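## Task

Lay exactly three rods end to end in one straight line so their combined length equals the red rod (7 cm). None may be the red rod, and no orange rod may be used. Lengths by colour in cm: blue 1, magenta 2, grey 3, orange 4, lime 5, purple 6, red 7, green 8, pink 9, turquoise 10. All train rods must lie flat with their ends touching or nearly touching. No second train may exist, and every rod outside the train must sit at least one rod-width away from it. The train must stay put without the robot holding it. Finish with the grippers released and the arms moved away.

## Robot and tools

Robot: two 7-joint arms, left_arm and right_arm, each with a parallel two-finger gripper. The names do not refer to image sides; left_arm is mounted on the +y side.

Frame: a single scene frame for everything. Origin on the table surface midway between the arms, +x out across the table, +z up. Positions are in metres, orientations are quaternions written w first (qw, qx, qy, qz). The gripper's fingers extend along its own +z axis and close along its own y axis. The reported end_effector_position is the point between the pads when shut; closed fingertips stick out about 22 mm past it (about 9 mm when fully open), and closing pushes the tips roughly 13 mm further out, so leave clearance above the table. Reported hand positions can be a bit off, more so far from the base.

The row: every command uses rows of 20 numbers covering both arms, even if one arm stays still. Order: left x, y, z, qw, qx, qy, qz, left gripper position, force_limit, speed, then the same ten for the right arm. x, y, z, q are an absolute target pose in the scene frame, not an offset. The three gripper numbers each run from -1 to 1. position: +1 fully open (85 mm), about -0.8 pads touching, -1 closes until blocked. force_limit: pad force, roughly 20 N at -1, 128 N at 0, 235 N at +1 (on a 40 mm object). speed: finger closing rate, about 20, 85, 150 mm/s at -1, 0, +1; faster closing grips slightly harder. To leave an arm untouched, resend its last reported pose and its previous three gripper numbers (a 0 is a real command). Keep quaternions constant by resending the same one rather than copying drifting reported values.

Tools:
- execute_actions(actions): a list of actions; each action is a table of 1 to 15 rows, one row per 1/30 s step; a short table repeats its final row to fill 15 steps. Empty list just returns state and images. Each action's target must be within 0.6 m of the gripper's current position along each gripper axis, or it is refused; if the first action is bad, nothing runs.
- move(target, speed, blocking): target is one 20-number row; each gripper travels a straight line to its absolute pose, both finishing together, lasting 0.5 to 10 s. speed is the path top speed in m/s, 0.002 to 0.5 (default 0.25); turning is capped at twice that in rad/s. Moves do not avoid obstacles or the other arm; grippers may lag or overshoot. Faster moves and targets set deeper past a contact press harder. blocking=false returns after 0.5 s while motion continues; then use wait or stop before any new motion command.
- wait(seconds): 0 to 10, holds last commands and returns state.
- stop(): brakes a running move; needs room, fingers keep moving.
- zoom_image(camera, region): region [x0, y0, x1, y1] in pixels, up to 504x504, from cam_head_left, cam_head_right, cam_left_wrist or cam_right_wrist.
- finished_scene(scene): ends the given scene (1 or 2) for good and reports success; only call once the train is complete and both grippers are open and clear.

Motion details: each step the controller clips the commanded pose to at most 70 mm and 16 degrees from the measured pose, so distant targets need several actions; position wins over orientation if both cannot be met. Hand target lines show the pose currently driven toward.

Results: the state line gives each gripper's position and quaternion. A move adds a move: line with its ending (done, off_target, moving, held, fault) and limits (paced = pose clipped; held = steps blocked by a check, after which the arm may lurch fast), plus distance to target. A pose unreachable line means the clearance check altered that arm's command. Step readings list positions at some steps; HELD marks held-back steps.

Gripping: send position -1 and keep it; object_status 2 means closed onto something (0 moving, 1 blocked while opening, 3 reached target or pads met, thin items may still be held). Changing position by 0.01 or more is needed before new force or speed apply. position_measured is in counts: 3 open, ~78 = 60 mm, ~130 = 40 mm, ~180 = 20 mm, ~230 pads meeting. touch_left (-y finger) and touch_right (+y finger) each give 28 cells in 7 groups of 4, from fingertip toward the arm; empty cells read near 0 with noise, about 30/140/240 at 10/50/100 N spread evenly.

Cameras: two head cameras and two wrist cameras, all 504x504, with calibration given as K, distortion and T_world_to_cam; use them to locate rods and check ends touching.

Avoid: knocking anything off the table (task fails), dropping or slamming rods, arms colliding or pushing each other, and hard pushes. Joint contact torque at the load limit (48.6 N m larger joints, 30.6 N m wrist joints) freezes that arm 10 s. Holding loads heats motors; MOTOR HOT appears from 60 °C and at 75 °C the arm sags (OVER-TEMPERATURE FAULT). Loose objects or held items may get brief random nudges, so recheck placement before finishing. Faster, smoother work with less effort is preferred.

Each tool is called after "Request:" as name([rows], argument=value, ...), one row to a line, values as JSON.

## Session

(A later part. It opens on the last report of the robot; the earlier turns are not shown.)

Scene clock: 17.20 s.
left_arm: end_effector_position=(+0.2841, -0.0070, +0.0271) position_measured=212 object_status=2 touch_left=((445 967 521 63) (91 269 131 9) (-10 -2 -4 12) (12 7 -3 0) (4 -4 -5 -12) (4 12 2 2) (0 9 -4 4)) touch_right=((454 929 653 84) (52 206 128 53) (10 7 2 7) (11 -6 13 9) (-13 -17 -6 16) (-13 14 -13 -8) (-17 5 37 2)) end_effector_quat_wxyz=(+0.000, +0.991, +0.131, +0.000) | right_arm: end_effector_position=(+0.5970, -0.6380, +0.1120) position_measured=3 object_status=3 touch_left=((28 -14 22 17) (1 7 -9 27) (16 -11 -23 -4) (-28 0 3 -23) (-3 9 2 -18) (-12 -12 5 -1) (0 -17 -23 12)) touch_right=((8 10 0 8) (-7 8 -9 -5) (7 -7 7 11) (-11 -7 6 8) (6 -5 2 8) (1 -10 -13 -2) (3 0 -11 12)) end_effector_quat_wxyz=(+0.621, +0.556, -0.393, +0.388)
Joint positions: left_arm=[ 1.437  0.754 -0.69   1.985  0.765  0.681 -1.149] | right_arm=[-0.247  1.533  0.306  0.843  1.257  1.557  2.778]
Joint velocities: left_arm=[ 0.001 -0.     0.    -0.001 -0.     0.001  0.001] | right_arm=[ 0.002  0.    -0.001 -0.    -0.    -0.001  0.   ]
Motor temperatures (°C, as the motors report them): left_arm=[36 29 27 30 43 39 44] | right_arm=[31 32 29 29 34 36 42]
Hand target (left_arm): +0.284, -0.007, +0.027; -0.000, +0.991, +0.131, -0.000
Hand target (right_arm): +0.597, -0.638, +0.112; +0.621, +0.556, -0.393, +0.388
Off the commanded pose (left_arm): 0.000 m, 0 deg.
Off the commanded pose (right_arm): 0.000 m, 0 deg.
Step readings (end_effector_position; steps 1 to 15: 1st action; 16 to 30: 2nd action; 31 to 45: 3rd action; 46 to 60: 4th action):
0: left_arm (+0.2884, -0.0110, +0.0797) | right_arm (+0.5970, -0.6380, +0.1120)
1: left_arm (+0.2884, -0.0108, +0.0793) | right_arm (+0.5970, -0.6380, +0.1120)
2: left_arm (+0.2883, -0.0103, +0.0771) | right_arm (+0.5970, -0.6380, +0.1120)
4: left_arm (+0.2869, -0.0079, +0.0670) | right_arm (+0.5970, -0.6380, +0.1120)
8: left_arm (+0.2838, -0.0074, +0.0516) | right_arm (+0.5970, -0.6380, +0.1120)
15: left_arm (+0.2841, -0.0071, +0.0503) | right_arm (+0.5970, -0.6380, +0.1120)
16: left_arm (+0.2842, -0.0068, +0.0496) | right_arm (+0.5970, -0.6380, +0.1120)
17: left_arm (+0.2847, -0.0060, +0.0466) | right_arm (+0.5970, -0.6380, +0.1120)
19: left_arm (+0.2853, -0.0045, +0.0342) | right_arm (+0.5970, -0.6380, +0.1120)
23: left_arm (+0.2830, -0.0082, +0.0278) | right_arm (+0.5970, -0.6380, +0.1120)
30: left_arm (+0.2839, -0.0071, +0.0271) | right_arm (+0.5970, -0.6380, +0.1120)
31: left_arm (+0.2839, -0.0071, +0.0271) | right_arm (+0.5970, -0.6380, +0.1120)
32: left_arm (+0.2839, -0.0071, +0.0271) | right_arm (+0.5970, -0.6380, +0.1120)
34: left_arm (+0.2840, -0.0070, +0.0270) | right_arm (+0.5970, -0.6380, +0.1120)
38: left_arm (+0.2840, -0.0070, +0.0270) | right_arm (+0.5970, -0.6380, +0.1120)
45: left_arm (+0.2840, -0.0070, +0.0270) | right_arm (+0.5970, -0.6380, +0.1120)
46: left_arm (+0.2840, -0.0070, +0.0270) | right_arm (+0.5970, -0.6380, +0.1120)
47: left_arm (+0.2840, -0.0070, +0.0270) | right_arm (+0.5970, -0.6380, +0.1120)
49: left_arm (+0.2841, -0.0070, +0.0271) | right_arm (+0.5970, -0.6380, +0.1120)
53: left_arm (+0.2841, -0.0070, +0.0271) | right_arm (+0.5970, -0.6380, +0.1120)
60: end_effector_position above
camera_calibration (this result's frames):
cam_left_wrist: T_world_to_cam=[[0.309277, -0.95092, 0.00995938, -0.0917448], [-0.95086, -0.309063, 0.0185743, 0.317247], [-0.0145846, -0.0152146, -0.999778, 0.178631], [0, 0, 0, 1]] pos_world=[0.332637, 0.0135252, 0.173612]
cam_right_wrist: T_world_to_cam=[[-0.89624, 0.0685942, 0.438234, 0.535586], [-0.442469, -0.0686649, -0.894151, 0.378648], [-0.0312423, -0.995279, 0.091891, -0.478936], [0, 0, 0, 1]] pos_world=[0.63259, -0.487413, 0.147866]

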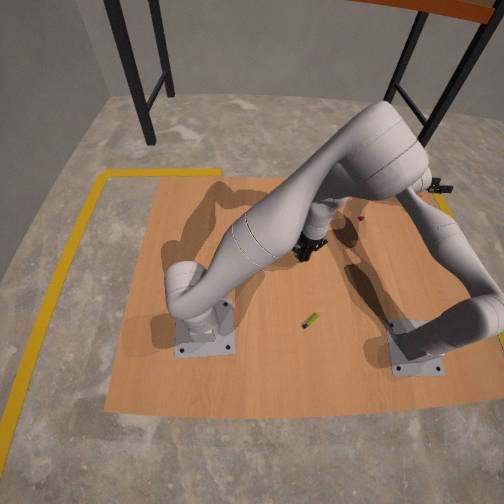

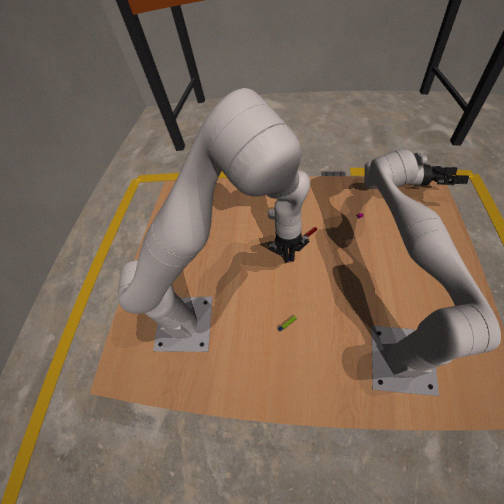

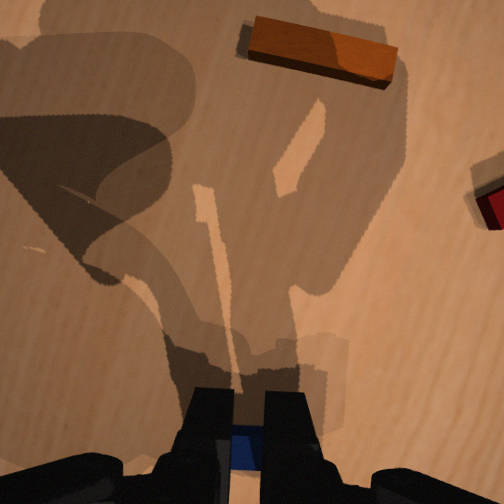

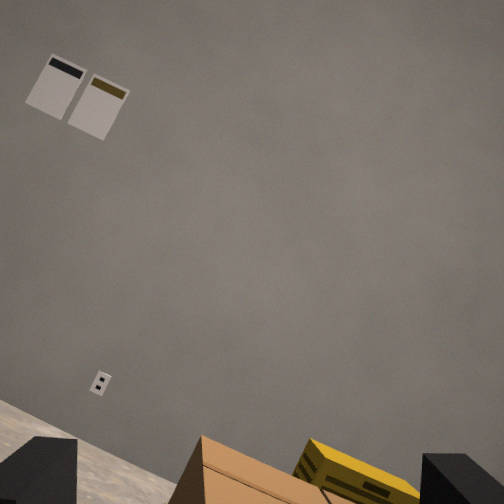

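Request:
move(target=[0.036,0.022,0.07,0,0.930,-0.3665,0,-1,-0.5,1,0.597,-0.638,0.112,0.621,0.556,-0.393,0.388,1,0,0], speed=0.3)

Scene clock: 19.47 s.
left_arm: end_effector_position=(+0.0382, +0.0241, +0.0702) position_measured=212 object_status=2 touch_left=((449 950 527 52) (85 271 122 8) (-2 -9 0 2) (4 -12 -5 2) (9 -10 -1 -8) (1 13 18 4) (-2 12 0 -2)) touch_right=((457 936 631 64) (60 214 114 13) (5 14 8 -13) (-7 -14 -8 -5) (-16 -25 -10 -32) (-16 24 -16 20) (24 1 12 5)) end_effector_quat_wxyz=(-0.002, +0.930, -0.366, +0.001) | right_arm: end_effector_position=(+0.5970, -0.6380, +0.1120) position_measured=3 object_status=3 touch_left=((4 8 22 4) (13 -14 15 -31) (-17 -6 -8 -11) (14 11 -5 9) (-27 4 -11 1) (-16 3 1 13) (11 -21 -7 0)) touch_right=((3 4 1 -3) (-6 1 -8 -3) (0 -5 -2 -2) (-2 3 10 6) (5 -3 7 5) (7 -1 -3 -2) (10 -3 -6 5)) end_effector_quat_wxyz=(+0.621, +0.556, -0.393, +0.388)
Joint positions: left_arm=[ 2.03   0.448 -0.548  2.308  0.482  0.496 -1.322] | right_arm=[-0.247  1.533  0.306  0.843  1.257  1.557  2.778]
Joint velocities: left_arm=[ 0.011 -0.004  0.006  0.001 -0.006 -0.001  0.007] | right_arm=[-0.001 -0.001 -0.     0.001 -0.    -0.     0.   ]
Motor temperatures (°C, as the motors report them): left_arm=[36 29 27 30 43 39 44] | right_arm=[31 32 29 29 34 36 42]
Hand target (left_arm): +0.038, +0.024, +0.070; -0.002, +0.930, -0.367, +0.002
Hand target (right_arm): +0.597, -0.638, +0.112; +0.621, +0.556, -0.393, +0.388
Off the commanded pose (left_arm): 0.003 m, 0 deg.
Off the commanded pose (right_arm): 0.000 m, 0 deg.
move: done
camera_calibration (this result's frames):
cam_left_wrist: T_world_to_cam=[[-0.643156, -0.765724, 0.00413873, 0.0457509], [-0.765569, 0.64312, 0.0173516, 0.0623353], [-0.0159483, 0.00799132, -0.999841, 0.218112], [0, 0, 0, 1]] pos_world=[0.0806255, -0.00679952, 0.216807]
cam_right_wrist: T_world_to_cam=[[-0.89624, 0.0685944, 0.438234, 0.535586], [-0.442469, -0.0686652, -0.894151, 0.378647], [-0.0312423, -0.995279, 0.0918913, -0.478936], [0, 0, 0, 1]] pos_world=[0.63259, -0.487414, 0.147866]

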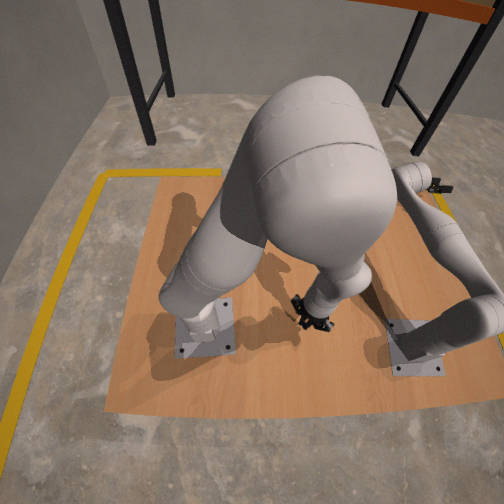

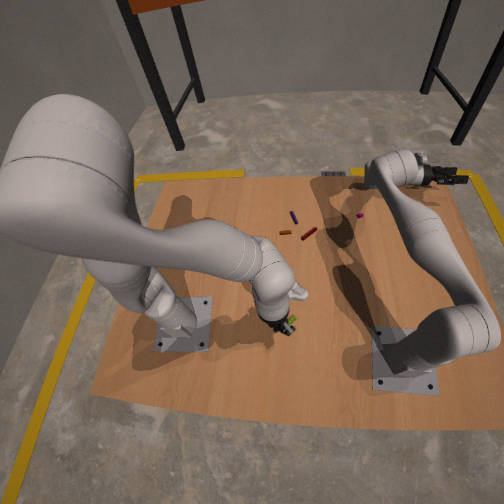

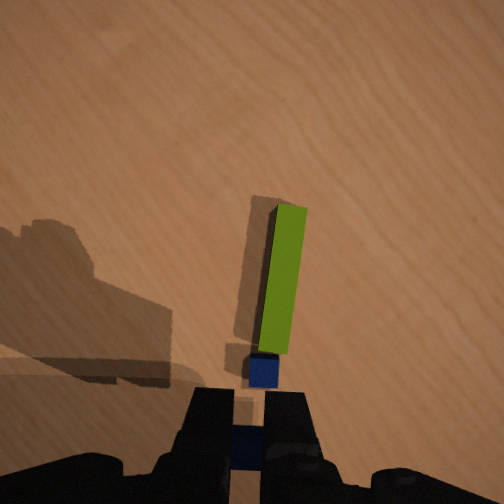

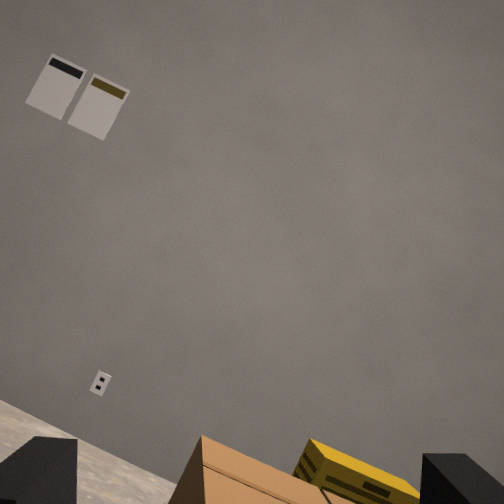

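Request:
execute_actions([
  [[0.0341,0.0211,0.045,0,0.930,-0.3665,0,-1,-0.5,1,0.597,-0.638,0.112,0.621,0.556,-0.393,0.388,1,0,0]],
  [[0.0341,0.0211,0.028,0,0.930,-0.3665,0,-1,-0.5,1,0.597,-0.638,0.112,0.621,0.556,-0.393,0.388,1,0,0]],
  [[0.0341,0.0211,0.028,0,0.930,-0.3665,0,0.3,-0.5,0,0.597,-0.638,0.112,0.621,0.556,-0.393,0.388,1,0,0]],
  [[0.0341,0.0211,0.09,0,0.930,-0.3665,0,0.3,-0.5,0,0.597,-0.638,0.112,0.621,0.556,-0.393,0.388,1,0,0]],
])

Scene clock: 21.67 s.
left_arm: end_effector_position=(+0.0366, +0.0220, +0.0887) position_measured=91 object_status=3 touch_left=((1 -7 10 -19) (14 -1 9 -7) (-3 -6 3 8) (10 -3 -1 -6) (-2 -2 -8 -12) (-8 12 -1 -11) (1 -4 -1 6)) touch_right=((21 0 -2 -3) (-4 7 6 5) (-13 23 -5 3) (9 -15 -10 -13) (-11 -1 2 -29) (-36 6 7 14) (-25 2 -23 16)) end_effector_quat_wxyz=(-0.001, +0.931, -0.364, +0.000) | right_arm: end_effector_position=(+0.5970, -0.6380, +0.1120) position_measured=3 object_status=3 touch_left=((5 -23 28 8) (-1 6 -11 -4) (17 -8 8 -11) (3 -18 22 3) (11 9 -22 -15) (-5 1 2 1) (17 -22 -14 -13)) touch_right=((11 -3 -1 -1) (10 9 -1 -5) (0 -2 10 5) (-3 -7 5 1) (-4 -5 -5 7) (-1 -2 -5 3) (-3 0 -11 -1)) end_effector_quat_wxyz=(+0.621, +0.556, -0.393, +0.388)
Joint positions: left_arm=[ 2.064  0.4   -0.58   2.281  0.409  0.561 -1.242] | right_arm=[-0.247  1.533  0.306  0.843  1.257  1.557  2.778]
Joint velocities: left_arm=[ 0.044 -0.026 -0.033 -0.052 -0.083  0.073  0.133] | right_arm=[ 0.    -0.     0.     0.001  0.001 -0.001  0.   ]
Motor temperatures (°C, as the motors report them): left_arm=[36 29 27 30 43 39 44] | right_arm=[31 32 29 29 34 36 42]
Hand target (left_arm): +0.034, +0.021, +0.090; -0.000, +0.930, -0.367, +0.000
Hand target (right_arm): +0.597, -0.638, +0.112; +0.621, +0.556, -0.393, +0.388
Off the commanded pose (left_arm): 0.003 m, 0 deg.
Off the commanded pose (right_arm): 0.000 m, 0 deg.
Step readings (end_effector_position; steps 1 to 15: 1st action; 16 to 30: 2nd action; 31 to 45: 3rd action; 46 to 60: 4th action):
0: left_arm (+0.0378, +0.0240, +0.0703) | right_arm (+0.5970, -0.6380, +0.1120)
1: left_arm (+0.0379, +0.0241, +0.0698) | right_arm (+0.5970, -0.6380, +0.1120)
2: left_arm (+0.0384, +0.0243, +0.0676) | right_arm (+0.5970, -0.6380, +0.1120)
4: left_arm (+0.0386, +0.0245, +0.0576) | right_arm (+0.5970, -0.6380, +0.1120)
8: left_arm (+0.0337, +0.0210, +0.0468) | right_arm (+0.5970, -0.6380, +0.1120)
15: left_arm (+0.0336, +0.0210, +0.0452) | right_arm (+0.5970, -0.6380, +0.1120)
16: left_arm (+0.0339, +0.0212, +0.0448) | right_arm (+0.5970, -0.6380, +0.1120)
17: left_arm (+0.0348, +0.0216, +0.0426) | right_arm (+0.5970, -0.6380, +0.1120)
19: left_arm (+0.0362, +0.0225, +0.0342) | right_arm (+0.5970, -0.6380, +0.1120)
23: left_arm (+0.0322, +0.0185, +0.0308) | right_arm (+0.5970, -0.6380, +0.1120)
30: left_arm (+0.0326, +0.0187, +0.0307) | right_arm (+0.5970, -0.6380, +0.1120)
31: left_arm (+0.0326, +0.0187, +0.0307) | right_arm (+0.5970, -0.6380, +0.1120)
32: left_arm (+0.0326, +0.0186, +0.0306) | right_arm (+0.5970, -0.6380, +0.1120)
34: left_arm (+0.0334, +0.0193, +0.0297) | right_arm (+0.5970, -0.6380, +0.1120)
38: left_arm (+0.0339, +0.0207, +0.0285) | right_arm (+0.5970, -0.6380, +0.1120)
45: left_arm (+0.0341, +0.0211, +0.0281) | right_arm (+0.5970, -0.6380, +0.1120)
46: left_arm (+0.0340, +0.0209, +0.0284) | right_arm (+0.5970, -0.6380, +0.1120)
47: left_arm (+0.0335, +0.0205, +0.0302) | right_arm (+0.5970, -0.6380, +0.1120)
49: left_arm (+0.0323, +0.0193, +0.0392) | right_arm (+0.5970, -0.6380, +0.1120)
53: left_arm (+0.0328, +0.0237, +0.0695) | right_arm (+0.5970, -0.6380, +0.1120)
60: end_effector_position above
camera_calibration (this result's frames):
cam_left_wrist: T_world_to_cam=[[-0.639185, -0.769023, 0.00679398, 0.0427628], [-0.768817, 0.639183, 0.0191204, 0.0621941], [-0.0190466, 0.00699815, -0.999794, 0.236719], [0, 0, 0, 1]] pos_world=[0.0796579, -0.00852439, 0.235191]
cam_right_wrist: T_world_to_cam=[[-0.89624, 0.0685942, 0.438234, 0.535586], [-0.442468, -0.0686646, -0.894151, 0.378648], [-0.0312424, -0.995279, 0.0918907, -0.478936], [0, 0, 0, 1]] pos_world=[0.63259, -0.487413, 0.147866]

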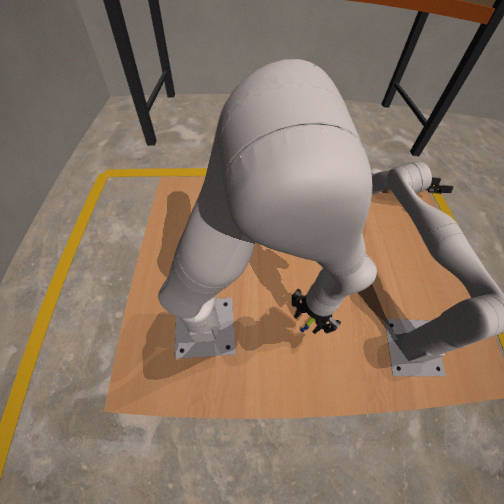

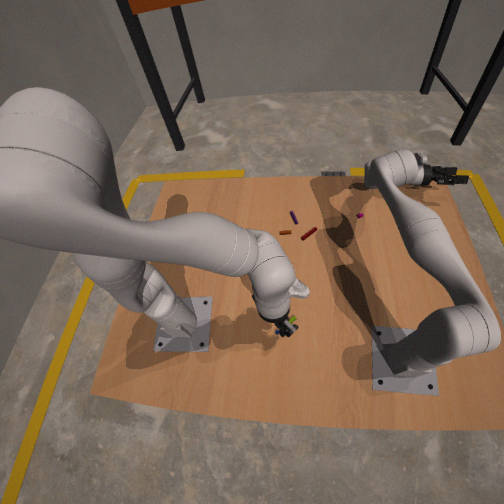

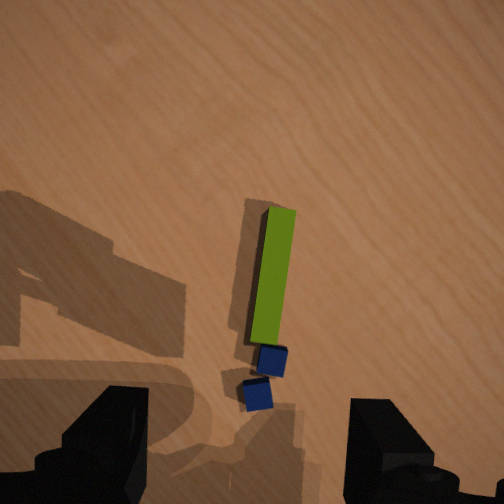

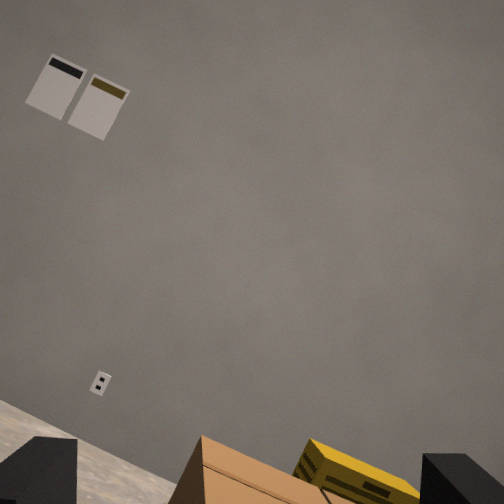

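Request:
execute_actions([
  [[0.0417,0.0108,0.05,0,0.904,-0.4274,0,0.3,-0.5,0,0.597,-0.638,0.112,0.621,0.556,-0.393,0.388,1,0,0]],
  [[0.0417,0.0108,0.028,0,0.904,-0.4274,0,0.3,-0.5,0,0.597,-0.638,0.112,0.621,0.556,-0.393,0.388,1,0,0]],
  [[0.0417,0.0108,0.028,0,0.904,-0.4274,0,-1,-1,0.5,0.597,-0.638,0.112,0.621,0.556,-0.393,0.388,1,0,0]],
  [[0.0417,0.0108,0.028,0,0.904,-0.4274,0,-1,-1,0.5,0.597,-0.638,0.112,0.621,0.556,-0.393,0.388,1,0,0]],
  [[0.0417,0.0108,0.028,0,0.904,-0.4274,0,0,-1,0.5,0.597,-0.638,0.112,0.621,0.556,-0.393,0.388,1,0,0]],
  [[0.0333,0.0179,0.028,0,0.904,-0.4274,0,0,-1,0.5,0.597,-0.638,0.112,0.621,0.556,-0.393,0.388,1,0,0]],
  [[0.0333,0.0179,0.028,0,0.904,-0.4274,0,-1,-1,0.5,0.597,-0.638,0.112,0.621,0.556,-0.393,0.388,1,0,0]],
  [[0.0333,0.0179,0.028,0,0.904,-0.4274,0,-1,-1,0.5,0.597,-0.638,0.112,0.621,0.556,-0.393,0.388,1,0,0]],
  [[0.0333,0.0179,0.028,0,0.904,-0.4274,0,0.3,-1,0.5,0.597,-0.638,0.112,0.621,0.556,-0.393,0.388,1,0,0]],
  [[0.0333,0.0179,0.09,0,0.904,-0.4274,0,0.3,-1,0.5,0.597,-0.638,0.112,0.621,0.556,-0.393,0.388,1,0,0]],
])

Scene clock: 27.20 s.
left_arm: end_effector_position=(+0.0357, +0.0187, +0.0888) position_measured=91 object_status=3 touch_left=((5 6 -11 -4) (-1 -7 10 -1) (-5 -12 -12 9) (9 16 -7 1) (14 2 -10 -1) (-2 16 4 -3) (-2 1 -1 3)) touch_right=((9 -20 -32 20) (2 -17 -28 -5) (-3 9 5 -5) (-8 24 25 1) (1 36 7 -29) (16 -2 -12 -24) (-16 -10 3 8)) end_effector_quat_wxyz=(-0.002, +0.905, -0.425, +0.000) | right_arm: end_effector_position=(+0.5970, -0.6380, +0.1120) position_measured=3 object_status=3 touch_left=((3 -7 2 6) (18 -8 24 11) (0 -3 15 16) (5 10 13 15) (1 1 7 4) (22 2 -3 6) (-12 -18 -17 -5)) touch_right=((17 -4 -8 -4) (5 -3 -4 3) (-1 -14 7 5) (2 3 -2 12) (2 -4 8 6) (1 -8 -10 -2) (8 0 0 -1)) end_effector_quat_wxyz=(+0.621, +0.556, -0.393, +0.388)
Joint positions: left_arm=[ 2.036  0.398 -0.539  2.272  0.38   0.559 -1.34 ] | right_arm=[-0.247  1.533  0.306  0.843  1.257  1.557  2.778]
Joint velocities: left_arm=[ 0.026 -0.032 -0.01  -0.027 -0.049  0.036  0.075] | right_arm=[-0.002  0.001 -0.     0.     0.     0.     0.   ]
Motor temperatures (°C, as the motors report them): left_arm=[36 29 27 30 43 39 44] | right_arm=[31 33 29 29 34 36 42]
Hand target (left_arm): +0.034, +0.018, +0.090; -0.000, +0.904, -0.427, +0.000
Hand target (right_arm): +0.597, -0.638, +0.112; +0.621, +0.556, -0.393, +0.388
Off the commanded pose (left_arm): 0.003 m, 0 deg.
Off the commanded pose (right_arm): 0.000 m, 0 deg.
Step readings (end_effector_position; steps 1 to 15: 1st action; 16 to 30: 2nd action; 31 to 45: 3rd action; 46 to 60: 4th action; 61 to 75: 5th action; 76 to 90: 6th action; 91 to 105: 7th action; 106 to 120: 8th action; 121 to 135: 9th action; 136 to 150: 10th action):
0: left_arm (+0.0345, +0.0211, +0.0898) | right_arm (+0.5970, -0.6380, +0.1120)
1: left_arm (+0.0347, +0.0211, +0.0894) | right_arm (+0.5970, -0.6380, +0.1120)
2: left_arm (+0.0357, +0.0211, +0.0873) | right_arm (+0.5970, -0.6380, +0.1120)
4: left_arm (+0.0390, +0.0201, +0.0780) | right_arm (+0.5970, -0.6380, +0.1120)
8: left_arm (+0.0423, +0.0138, +0.0561) | right_arm (+0.5970, -0.6380, +0.1120)
15: left_arm (+0.0398, +0.0105, +0.0505) | right_arm (+0.5970, -0.6380, +0.1120)
16: left_arm (+0.0404, +0.0108, +0.0499) | right_arm (+0.5970, -0.6380, +0.1120)
17: left_arm (+0.0415, +0.0113, +0.0474) | right_arm (+0.5970, -0.6380, +0.1120)
19: left_arm (+0.0435, +0.0125, +0.0374) | right_arm (+0.5970, -0.6380, +0.1120)
23: left_arm (+0.0407, +0.0102, +0.0294) | right_arm (+0.5970, -0.6380, +0.1120)
30: left_arm (+0.0413, +0.0107, +0.0282) | right_arm (+0.5970, -0.6380, +0.1120)
31: left_arm (+0.0414, +0.0107, +0.0281) | right_arm (+0.5970, -0.6380, +0.1120)
32: left_arm (+0.0415, +0.0107, +0.0281) | right_arm (+0.5970, -0.6380, +0.1120)
34: left_arm (+0.0416, +0.0108, +0.0281) | right_arm (+0.5970, -0.6380, +0.1120)
38: left_arm (+0.0417, +0.0108, +0.0280) | right_arm (+0.5970, -0.6380, +0.1120)
45: left_arm (+0.0417, +0.0108, +0.0280) | right_arm (+0.5970, -0.6380, +0.1120)
46: left_arm (+0.0417, +0.0108, +0.0280) | right_arm (+0.5970, -0.6380, +0.1120)
47: left_arm (+0.0417, +0.0108, +0.0280) | right_arm (+0.5970, -0.6380, +0.1120)
49: left_arm (+0.0417, +0.0108, +0.0280) | right_arm (+0.5970, -0.6380, +0.1120)
53: left_arm (+0.0417, +0.0108, +0.0280) | right_arm (+0.5970, -0.6380, +0.1120)
60: left_arm (+0.0417, +0.0108, +0.0280) | right_arm (+0.5970, -0.6380, +0.1120)
61: left_arm (+0.0417, +0.0108, +0.0280) | right_arm (+0.5970, -0.6380, +0.1120)
62: left_arm (+0.0417, +0.0108, +0.0280) | right_arm (+0.5970, -0.6380, +0.1120)
64: left_arm (+0.0417, +0.0108, +0.0280) | right_arm (+0.5970, -0.6380, +0.1120)
68: left_arm (+0.0417, +0.0108, +0.0280) | right_arm (+0.5970, -0.6380, +0.1120)
75: left_arm (+0.0417, +0.0108, +0.0280) | right_arm (+0.5970, -0.6380, +0.1120)
76: left_arm (+0.0414, +0.0110, +0.0281) | right_arm (+0.5970, -0.6380, +0.1120)
77: left_arm (+0.0395, +0.0122, +0.0283) | right_arm (+0.5970, -0.6380, +0.1120)
79: left_arm (+0.0339, +0.0171, +0.0281) | right_arm (+0.5970, -0.6380, +0.1120)
83: left_arm (+0.0337, +0.0180, +0.0279) | right_arm (+0.5970, -0.6380, +0.1120)
90: left_arm (+0.0334, +0.0180, +0.0280) | right_arm (+0.5970, -0.6380, +0.1120)
91: left_arm (+0.0334, +0.0179, +0.0280) | right_arm (+0.5970, -0.6380, +0.1120)
92: left_arm (+0.0334, +0.0179, +0.0280) | right_arm (+0.5970, -0.6380, +0.1120)
94: left_arm (+0.0333, +0.0179, +0.0280) | right_arm (+0.5970, -0.6380, +0.1120)
98: left_arm (+0.0333, +0.0179, +0.0280) | right_arm (+0.5970, -0.6380, +0.1120)
105: left_arm (+0.0333, +0.0179, +0.0280) | right_arm (+0.5970, -0.6380, +0.1120)
106: left_arm (+0.0333, +0.0179, +0.0280) | right_arm (+0.5970, -0.6380, +0.1120)
107: left_arm (+0.0333, +0.0179, +0.0280) | right_arm (+0.5970, -0.6380, +0.1120)
109: left_arm (+0.0333, +0.0179, +0.0280) | right_arm (+0.5970, -0.6380, +0.1120)
113: left_arm (+0.0333, +0.0179, +0.0280) | right_arm (+0.5970, -0.6380, +0.1120)
120: left_arm (+0.0333, +0.0179, +0.0280) | right_arm (+0.5970, -0.6380, +0.1120)
121: left_arm (+0.0333, +0.0179, +0.0280) | right_arm (+0.5970, -0.6380, +0.1120)
122: left_arm (+0.0333, +0.0179, +0.0280) | right_arm (+0.5970, -0.6380, +0.1120)
124: left_arm (+0.0333, +0.0179, +0.0280) | right_arm (+0.5970, -0.6380, +0.1120)
128: left_arm (+0.0333, +0.0179, +0.0280) | right_arm (+0.5970, -0.6380, +0.1120)
135: left_arm (+0.0333, +0.0179, +0.0280) | right_arm (+0.5970, -0.6380, +0.1120)
136: left_arm (+0.0332, +0.0178, +0.0284) | right_arm (+0.5970, -0.6380, +0.1120)
137: left_arm (+0.0327, +0.0173, +0.0306) | right_arm (+0.5970, -0.6380, +0.1120)
139: left_arm (+0.0317, +0.0162, +0.0401) | right_arm (+0.5970, -0.6380, +0.1120)
143: left_arm (+0.0324, +0.0209, +0.0708) | right_arm (+0.5970, -0.6380, +0.1120)
150: end_effector_position above
camera_calibration (this result's frames):
cam_left_wrist: T_world_to_cam=[[-0.734997, -0.678039, 0.00653108, 0.0414253], [-0.677829, 0.734958, 0.0195905, 0.0585651], [-0.0180832, 0.00997203, -0.999787, 0.236768], [0, 0, 0, 1]] pos_world=[0.0744261, -0.017316, 0.235299]
cam_right_wrist: T_world_to_cam=[[-0.89624, 0.0685941, 0.438234, 0.535586], [-0.442469, -0.0686647, -0.894151, 0.378648], [-0.0312423, -0.995279, 0.0918907, -0.478936], [0, 0, 0, 1]] pos_world=[0.63259, -0.487413, 0.147866]

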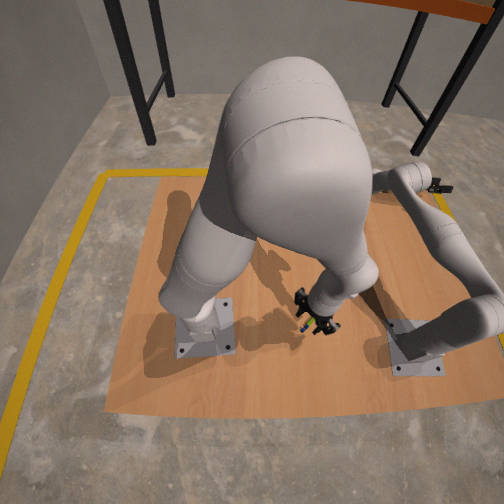

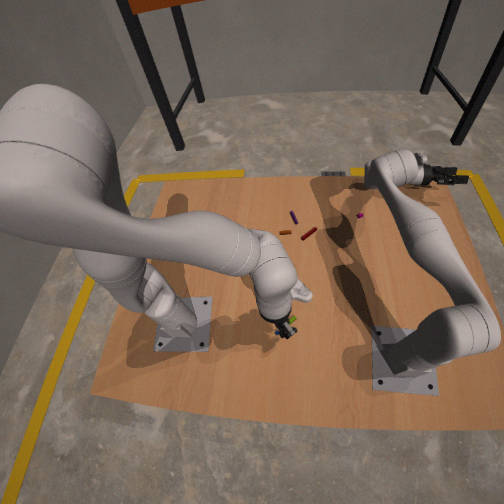

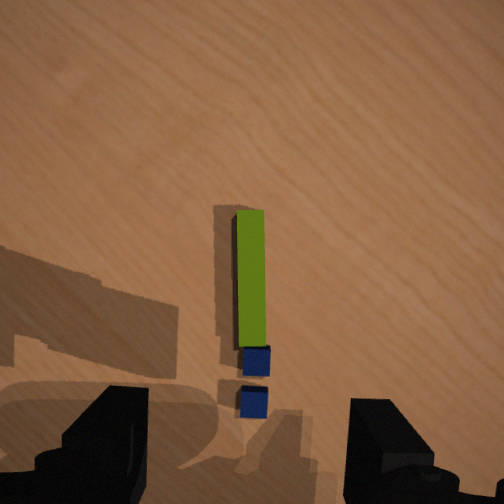

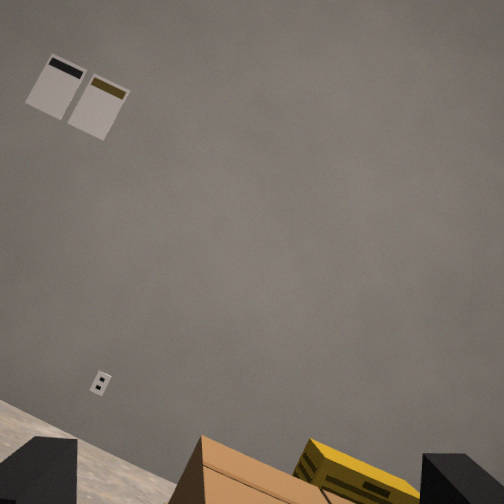

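Request:
execute_actions([
  [[0.020,0.0341,0.07,0,0.904,-0.4274,0,-1,-1,1,0.597,-0.638,0.112,0.621,0.556,-0.393,0.388,1,0,0]],
  [[0.020,0.0341,0.028,0,0.904,-0.4274,0,-1,-1,1,0.597,-0.638,0.112,0.621,0.556,-0.393,0.388,1,0,0]],
  [[0.020,0.0341,0.028,0,0.904,-0.4274,0,-1,-1,1,0.597,-0.638,0.112,0.621,0.556,-0.393,0.388,1,0,0]],
  [[0.0251,0.0279,0.028,0,0.904,-0.4274,0,-1,-1,1,0.597,-0.638,0.112,0.621,0.556,-0.393,0.388,1,0,0]],
  [[0.020,0.0341,0.028,0,0.904,-0.4274,0,-1,-1,1,0.597,-0.638,0.112,0.621,0.556,-0.393,0.388,1,0,0]],
  [[0.020,0.0341,0.09,0,0.904,-0.4274,0,-1,-1,1,0.597,-0.638,0.112,0.621,0.556,-0.393,0.388,1,0,0]],
])

Scene clock: 30.50 s.
left_arm: end_effector_position=(+0.0224, +0.0350, +0.0886) position_measured=230 object_status=3 touch_left=((12 -2 -5 3) (7 2 6 5) (-1 -10 -1 12) (58 38 37 56) (88 134 122 83) (155 186 180 151) (206 161 206 208)) touch_right=((21 -22 6 6) (20 5 0 14) (3 7 5 22) (64 60 38 53) (122 178 127 102) (161 181 140 237) (193 182 202 140)) end_effector_quat_wxyz=(-0.001, +0.905, -0.425, -0.000) | right_arm: end_effector_position=(+0.5970, -0.6380, +0.1120) position_measured=3 object_status=3 touch_left=((-7 0 -8 16) (-3 -5 -28 11) (7 -29 -14 -4) (-7 -4 14 -38) (20 17 -16 -19) (19 6 -11 17) (-1 -10 13 -11)) touch_right=((-6 5 -14 3) (-1 7 2 -5) (0 -4 1 12) (5 -10 8 -1) (12 -8 5 6) (-7 3 -11 -3) (4 7 -17 12)) end_effector_quat_wxyz=(+0.621, +0.556, -0.393, +0.388)
Joint positions: left_arm=[ 2.076  0.371 -0.529  2.319  0.369  0.53  -1.29 ] | right_arm=[-0.247  1.533  0.306  0.843  1.257  1.557  2.778]
Joint velocities: left_arm=[ 0.109 -0.002 -0.075 -0.084 -0.136  0.114  0.216] | right_arm=[-0.    -0.     0.    -0.001  0.002  0.003  0.   ]
Motor temperatures (°C, as the motors report them): left_arm=[36 29 27 30 43 39 44] | right_arm=[31 33 29 29 34 36 42]
Hand target (left_arm): +0.020, +0.034, +0.090; -0.000, +0.904, -0.427, +0.000
Hand target (right_arm): +0.597, -0.638, +0.112; +0.621, +0.556, -0.393, +0.388
Off the commanded pose (left_arm): 0.003 m, 0 deg.
Off the commanded pose (right_arm): 0.000 m, 0 deg.
Step readings (end_effector_position; steps 1 to 15: 1st action; 16 to 30: 2nd action; 31 to 45: 3rd action; 46 to 60: 4th action; 61 to 75: 5th action; 76 to 90: 6th action):
0: left_arm (+0.0338, +0.0179, +0.0898) | right_arm (+0.5970, -0.6380, +0.1120)
1: left_arm (+0.0336, +0.0181, +0.0895) | right_arm (+0.5970, -0.6380, +0.1120)
2: left_arm (+0.0328, +0.0195, +0.0880) | right_arm (+0.5970, -0.6380, +0.1120)
4: left_arm (+0.0281, +0.0267, +0.0807) | right_arm (+0.5970, -0.6380, +0.1120)
8: left_arm (+0.0205, +0.0341, +0.0709) | right_arm (+0.5970, -0.6380, +0.1120)
15: left_arm (+0.0200, +0.0342, +0.0702) | right_arm (+0.5970, -0.6380, +0.1120)
16: left_arm (+0.0203, +0.0343, +0.0697) | right_arm (+0.5970, -0.6380, +0.1120)
17: left_arm (+0.0211, +0.0347, +0.0675) | right_arm (+0.5970, -0.6380, +0.1120)
19: left_arm (+0.0227, +0.0363, +0.0577) | right_arm (+0.5970, -0.6380, +0.1120)
23: left_arm (+0.0220, +0.0361, +0.0351) | right_arm (+0.5970, -0.6380, +0.1120)
30: left_arm (+0.0189, +0.0322, +0.0308) | right_arm (+0.5970, -0.6380, +0.1120)
31: left_arm (+0.0190, +0.0323, +0.0308) | right_arm (+0.5970, -0.6380, +0.1120)
32: left_arm (+0.0190, +0.0322, +0.0308) | right_arm (+0.5970, -0.6380, +0.1120)
34: left_arm (+0.0190, +0.0322, +0.0308) | right_arm (+0.5970, -0.6380, +0.1120)
38: left_arm (+0.0191, +0.0322, +0.0308) | right_arm (+0.5970, -0.6380, +0.1120)
45: left_arm (+0.0191, +0.0322, +0.0308) | right_arm (+0.5970, -0.6380, +0.1120)
46: left_arm (+0.0193, +0.0320, +0.0308) | right_arm (+0.5970, -0.6380, +0.1120)
47: left_arm (+0.0200, +0.0313, +0.0307) | right_arm (+0.5970, -0.6380, +0.1120)
49: left_arm (+0.0217, +0.0287, +0.0311) | right_arm (+0.5970, -0.6380, +0.1120)
53: left_arm (+0.0221, +0.0281, +0.0310) | right_arm (+0.5970, -0.6380, +0.1120)
60: left_arm (+0.0221, +0.0281, +0.0310) | right_arm (+0.5970, -0.6380, +0.1120)
61: left_arm (+0.0219, +0.0283, +0.0310) | right_arm (+0.5970, -0.6380, +0.1120)
62: left_arm (+0.0214, +0.0288, +0.0312) | right_arm (+0.5970, -0.6380, +0.1120)
64: left_arm (+0.0209, +0.0295, +0.0310) | right_arm (+0.5970, -0.6380, +0.1120)
68: left_arm (+0.0214, +0.0289, +0.0309) | right_arm (+0.5970, -0.6380, +0.1120)
75: left_arm (+0.0214, +0.0289, +0.0309) | right_arm (+0.5970, -0.6380, +0.1120)
76: left_arm (+0.0212, +0.0288, +0.0313) | right_arm (+0.5970, -0.6380, +0.1120)
77: left_arm (+0.0201, +0.0298, +0.0328) | right_arm (+0.5970, -0.6380, +0.1120)
79: left_arm (+0.0178, +0.0314, +0.0407) | right_arm (+0.5970, -0.6380, +0.1120)
83: left_arm (+0.0183, +0.0370, +0.0694) | right_arm (+0.5970, -0.6380, +0.1120)
90: end_effector_position above
camera_calibration (this result's frames):
cam_left_wrist: T_world_to_cam=[[-0.73565, -0.677316, 0.00789839, 0.0425564], [-0.677093, 0.735637, 0.019572, 0.0375354], [-0.0190668, 0.00905019, -0.999777, 0.236179], [0, 0, 0, 1]] pos_world=[0.0612248, -0.000925737, 0.235056]
cam_right_wrist: T_world_to_cam=[[-0.89624, 0.0685943, 0.438234, 0.535586], [-0.442468, -0.0686647, -0.894151, 0.378647], [-0.0312425, -0.995279, 0.0918908, -0.478936], [0, 0, 0, 1]] pos_world=[0.63259, -0.487413, 0.147866]

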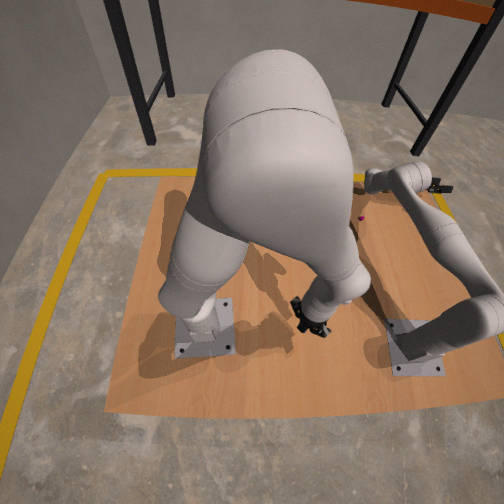

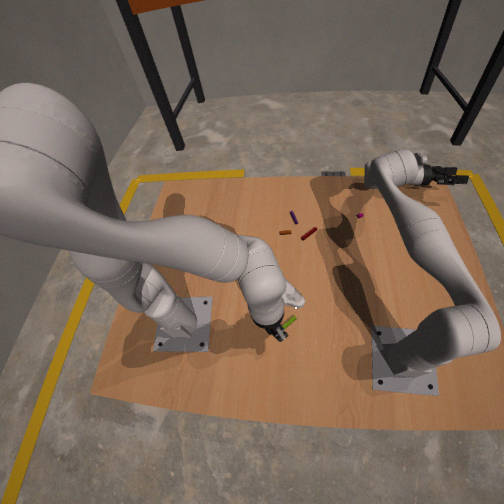

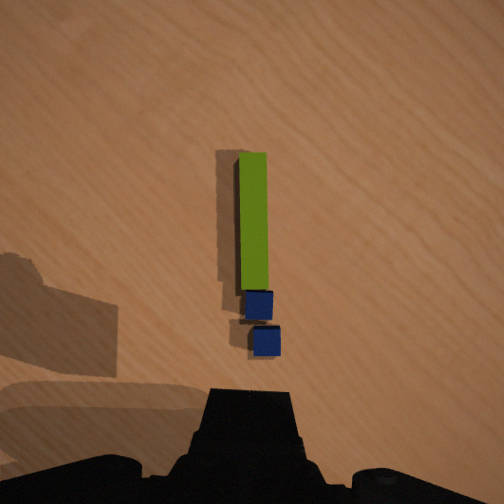

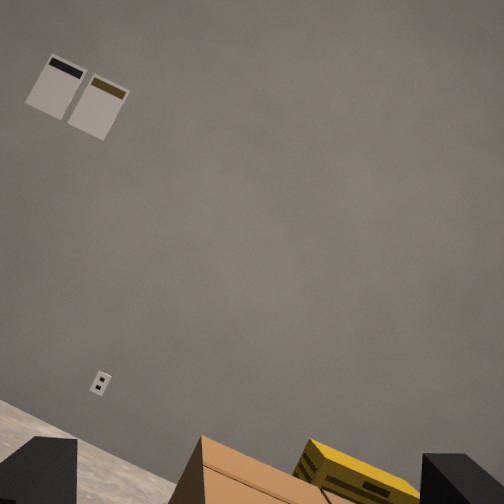

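Request:
execute_actions([
  [[0.0377,0.0148,0.06,0,0.904,-0.4274,0,0.3,-1,1,0.597,-0.638,0.112,0.621,0.556,-0.393,0.388,1,0,0]],
  [[0.0377,0.0148,0.028,0,0.904,-0.4274,0,0.3,-1,1,0.597,-0.638,0.112,0.621,0.556,-0.393,0.388,1,0,0]],
  [[0.0377,0.0148,0.028,0,0.904,-0.4274,0,-1,-1,0.5,0.597,-0.638,0.112,0.621,0.556,-0.393,0.388,1,0,0]],
  [[0.0377,0.0148,0.028,0,0.904,-0.4274,0,-1,-1,0.5,0.597,-0.638,0.112,0.621,0.556,-0.393,0.388,1,0,0]],
  [[0.0377,0.0148,0.028,0,0.904,-0.4274,0,0.3,-1,0.5,0.597,-0.638,0.112,0.621,0.556,-0.393,0.388,1,0,0]],
  [[0.0377,0.0148,0.09,0,0.904,-0.4274,0,0.3,-1,0.5,0.597,-0.638,0.112,0.621,0.556,-0.393,0.388,1,0,0]],
])

Scene clock: 33.77 s.
left_arm: end_effector_position=(+0.0401, +0.0156, +0.0889) position_measured=91 object_status=3 touch_left=((3 -4 8 -9) (3 -2 11 8) (-2 -8 -8 10) (0 -6 -2 -15) (14 -11 -4 -5) (0 7 -5 -6) (-5 9 12 7)) touch_right=((18 -21 4 17) (-9 1 -32 20) (-4 9 5 13) (-6 13 12 1) (-16 2 7 -18) (-8 -4 16 -4) (3 2 -17 -3)) end_effector_quat_wxyz=(-0.002, +0.905, -0.425, +0.000) | right_arm: end_effector_position=(+0.5970, -0.6380, +0.1120) position_measured=3 object_status=3 touch_left=((2 -16 -10 -2) (-18 6 20 -1) (-17 -6 -10 -9) (7 10 -9 5) (17 6 -8 -4) (-4 3 7 0) (14 -23 -3 -10)) touch_right=((4 3 -1 -3) (-3 0 1 -1) (1 -1 -1 5) (-6 -4 6 -5) (-6 4 12 6) (-3 -1 4 6) (18 -6 -8 12)) end_effector_quat_wxyz=(+0.621, +0.556, -0.393, +0.388)
Joint positions: left_arm=[ 2.007  0.4   -0.521  2.263  0.369  0.561 -1.34 ] | right_arm=[-0.247  1.533  0.306  0.843  1.257  1.557  2.778]
Joint velocities: left_arm=[ 0.027 -0.033 -0.004 -0.022 -0.04   0.026  0.058] | right_arm=[ 0.001  0.001 -0.001 -0.     0.001 -0.     0.   ]
Motor temperatures (°C, as the motors report them): left_arm=[36 29 27 30 43 39 44] | right_arm=[31 33 29 29 34 36 42]
Hand target (left_arm): +0.038, +0.015, +0.090; -0.000, +0.904, -0.427, +0.000
Hand target (right_arm): +0.597, -0.638, +0.112; +0.621, +0.556, -0.393, +0.388
Off the commanded pose (left_arm): 0.003 m, 0 deg.
Off the commanded pose (right_arm): 0.000 m, 0 deg.
Step readings (end_effector_position; steps 1 to 15: 1st action; 16 to 30: 2nd action; 31 to 45: 3rd action; 46 to 60: 4th action; 61 to 75: 5th action; 76 to 90: 6th action):
0: left_arm (+0.0207, +0.0341, +0.0898) | right_arm (+0.5970, -0.6380, +0.1120)
1: left_arm (+0.0210, +0.0340, +0.0894) | right_arm (+0.5970, -0.6380, +0.1120)
2: left_arm (+0.0225, +0.0335, +0.0876) | right_arm (+0.5970, -0.6380, +0.1120)
4: left_arm (+0.0287, +0.0296, +0.0798) | right_arm (+0.5970, -0.6380, +0.1120)
8: left_arm (+0.0368, +0.0169, +0.0641) | right_arm (+0.5970, -0.6380, +0.1120)
15: left_arm (+0.0363, +0.0145, +0.0604) | right_arm (+0.5970, -0.6380, +0.1120)
16: left_arm (+0.0369, +0.0147, +0.0598) | right_arm (+0.5970, -0.6380, +0.1120)
17: left_arm (+0.0378, +0.0152, +0.0574) | right_arm (+0.5970, -0.6380, +0.1120)
19: left_arm (+0.0398, +0.0167, +0.0469) | right_arm (+0.5970, -0.6380, +0.1120)
23: left_arm (+0.0379, +0.0153, +0.0308) | right_arm (+0.5970, -0.6380, +0.1120)
30: left_arm (+0.0368, +0.0146, +0.0284) | right_arm (+0.5970, -0.6380, +0.1120)
31: left_arm (+0.0370, +0.0147, +0.0282) | right_arm (+0.5970, -0.6380, +0.1120)
32: left_arm (+0.0373, +0.0147, +0.0281) | right_arm (+0.5970, -0.6380, +0.1120)
34: left_arm (+0.0375, +0.0147, +0.0281) | right_arm (+0.5970, -0.6380, +0.1120)
38: left_arm (+0.0377, +0.0148, +0.0280) | right_arm (+0.5970, -0.6380, +0.1120)
45: left_arm (+0.0377, +0.0148, +0.0281) | right_arm (+0.5970, -0.6380, +0.1120)
46: left_arm (+0.0377, +0.0148, +0.0281) | right_arm (+0.5970, -0.6380, +0.1120)
47: left_arm (+0.0377, +0.0148, +0.0281) | right_arm (+0.5970, -0.6380, +0.1120)
49: left_arm (+0.0377, +0.0148, +0.0281) | right_arm (+0.5970, -0.6380, +0.1120)
53: left_arm (+0.0377, +0.0148, +0.0281) | right_arm (+0.5970, -0.6380, +0.1120)
60: left_arm (+0.0377, +0.0148, +0.0281) | right_arm (+0.5970, -0.6380, +0.1120)
61: left_arm (+0.0377, +0.0148, +0.0280) | right_arm (+0.5970, -0.6380, +0.1120)
62: left_arm (+0.0377, +0.0148, +0.0280) | right_arm (+0.5970, -0.6380, +0.1120)
64: left_arm (+0.0377, +0.0148, +0.0280) | right_arm (+0.5970, -0.6380, +0.1120)
68: left_arm (+0.0377, +0.0148, +0.0280) | right_arm (+0.5970, -0.6380, +0.1120)
75: left_arm (+0.0377, +0.0148, +0.0280) | right_arm (+0.5970, -0.6380, +0.1120)
76: left_arm (+0.0376, +0.0147, +0.0285) | right_arm (+0.5970, -0.6380, +0.1120)
77: left_arm (+0.0371, +0.0142, +0.0306) | right_arm (+0.5970, -0.6380, +0.1120)
79: left_arm (+0.0362, +0.0131, +0.0403) | right_arm (+0.5970, -0.6380, +0.1120)
83: left_arm (+0.0368, +0.0176, +0.0712) | right_arm (+0.5970, -0.6380, +0.1120)
90: end_effector_position above
camera_calibration (this result's frames):
cam_left_wrist: T_world_to_cam=[[-0.735038, -0.677995, 0.00645153, 0.0425246], [-0.677785, 0.734998, 0.019648, 0.0637844], [-0.0180631, 0.0100693, -0.999786, 0.236912], [0, 0, 0, 1]] pos_world=[0.0787686, -0.0204355, 0.235334]
cam_right_wrist: T_world_to_cam=[[-0.89624, 0.0685941, 0.438234, 0.535586], [-0.442468, -0.0686648, -0.894152, 0.378647], [-0.0312423, -0.995279, 0.0918909, -0.478936], [0, 0, 0, 1]] pos_world=[0.63259, -0.487413, 0.147866]

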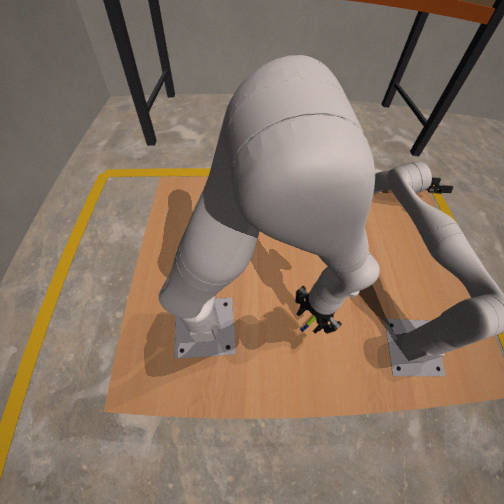

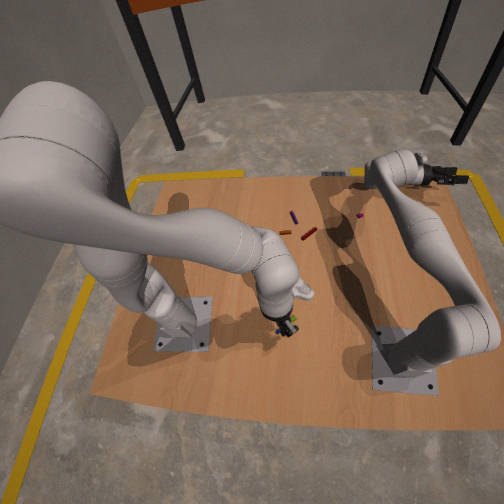

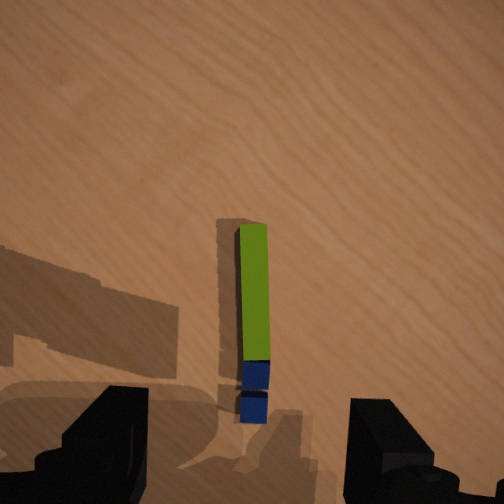

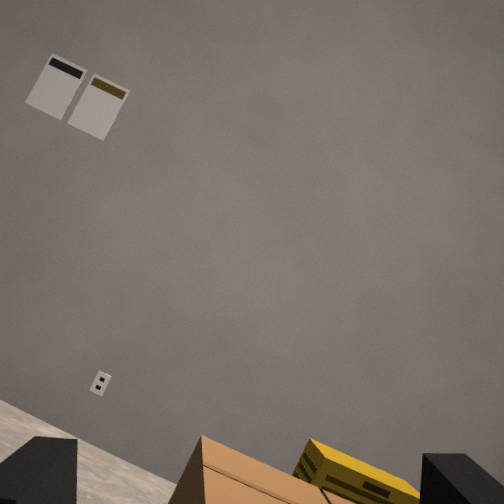

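Request:
move(target=[0.2,0.4,0.3,0,1,0,0,0.3,-1,0.5,0.597,-0.638,0.112,0.621,0.556,-0.393,0.388,1,0,0], speed=0.5)

Request:
zoom_image(camera="cam_head_right", region=[160,160,420,360])

Scene clock: 36.07 s.
left_arm: end_effector_position=(+0.2008, +0.3975, +0.3006) position_measured=91 object_status=3 touch_left=((1 -5 -4 -5) (2 -6 14 6) (-2 -8 -11 6) (5 -4 -1 -8) (4 -5 -4 -14) (2 0 7 2) (-10 17 11 5)) touch_right=((-6 10 -22 34) (-4 -5 -46 3) (-7 1 -10 8) (11 -2 -13 8) (-11 6 -11 8) (-1 12 3 12) (1 -11 6 34)) end_effector_quat_wxyz=(+0.000, +1.000, -0.000, -0.001) | right_arm: end_effector_position=(+0.5970, -0.6380, +0.1120) position_measured=3 object_status=3 touch_left=((0 -24 8 26) (3 -3 -7 25) (-15 2 15 14) (-37 -24 4 -2) (26 14 -20 16) (-5 2 -7 9) (-8 -8 -22 17)) touch_right=((-2 -3 -3 -4) (-8 -2 -10 12) (-2 -8 13 7) (6 -1 7 -2) (1 0 -3 5) (8 -7 -12 -3) (-2 1 -2 11)) end_effector_quat_wxyz=(+0.621, +0.556, -0.393, +0.388)
Joint positions: left_arm=[ 1.477 -0.805 -0.78   2.088 -0.533  1.674 -0.853] | right_arm=[-0.247  1.533  0.306  0.843  1.257  1.557  2.778]
Joint velocities: left_arm=[-0.003 -0.004 -0.001 -0.003  0.     0.    -0.   ] | right_arm=[ 0.001  0.    -0.     0.001  0.    -0.001 -0.   ]
Motor temperatures (°C, as the motors report them): left_arm=[36 29 27 30 43 39 44] | right_arm=[31 33 29 29 34 36 42]
Hand target (left_arm): +0.201, +0.398, +0.301; +0.001, +1.000, -0.000, -0.001
Hand target (right_arm): +0.597, -0.638, +0.112; +0.621, +0.556, -0.393, +0.388
Off the commanded pose (left_arm): 0.003 m, 0 deg.
Off the commanded pose (right_arm): 0.000 m, 0 deg.
move: done; limits=paced
camera_calibration (this result's frames):
cam_left_wrist: T_world_to_cam=[[0.0506416, -0.998663, 0.0103298, 0.386732], [-0.998523, -0.0504253, 0.0202285, 0.26428], [-0.0196806, -0.0113389, -0.999742, 0.456451], [0, 0, 0, 1]] pos_world=[0.253288, 0.404717, 0.446992]
cam_right_wrist: T_world_to_cam=[[-0.89624, 0.0685942, 0.438235, 0.535586], [-0.442469, -0.0686651, -0.894151, 0.378647], [-0.0312422, -0.995279, 0.0918912, -0.478936], [0, 0, 0, 1]] pos_world=[0.63259, -0.487413, 0.147866]

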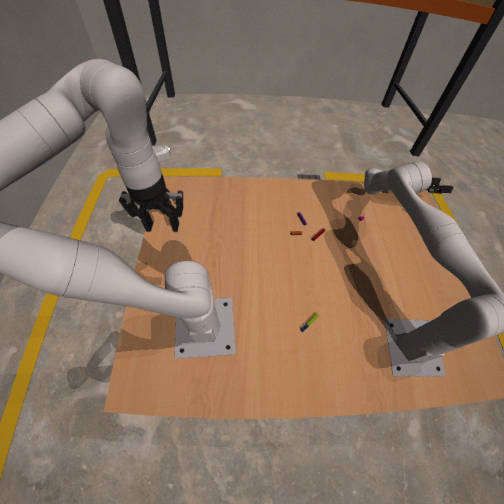

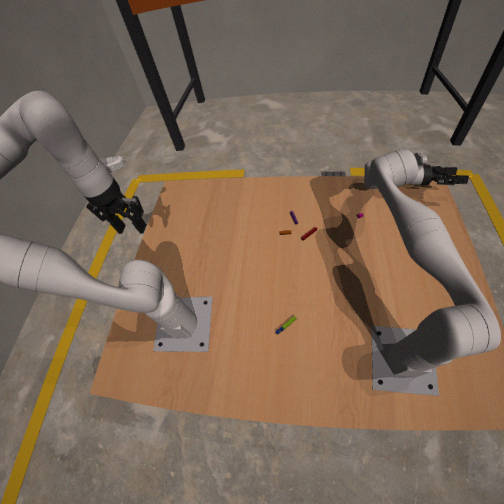

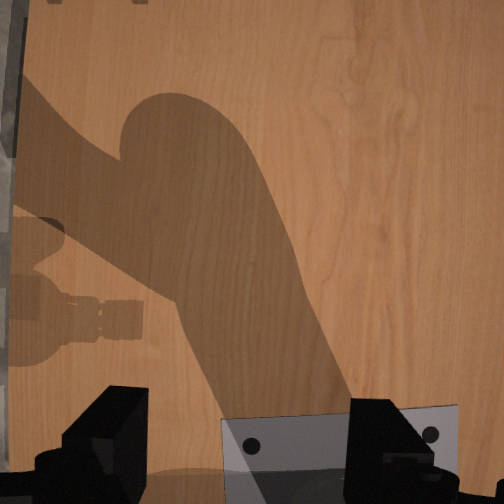

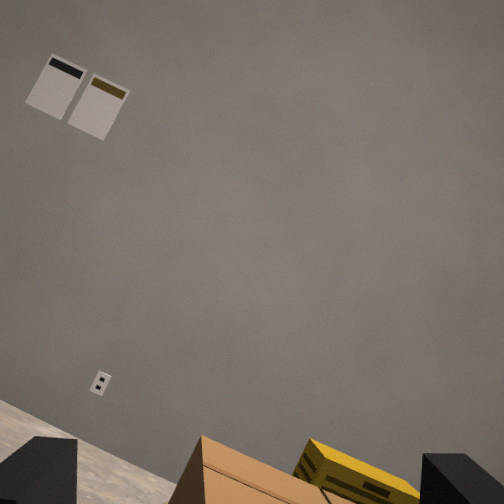

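Region (160, 160, 420, 360) of cam_head_right's 504x504 image, scaled by 1.938, with more detail than that image has; it fills the top 388 rows of this view, and the rest is white.

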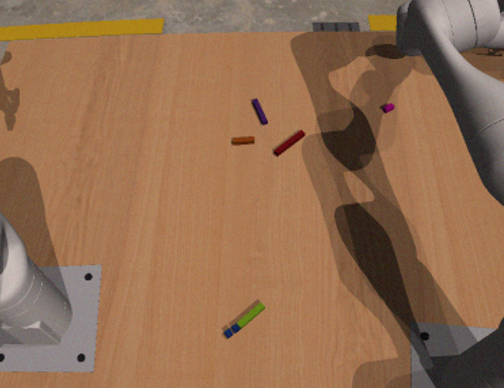

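Request:
finished_scene(scene=2)

The scene is finished: the task was done.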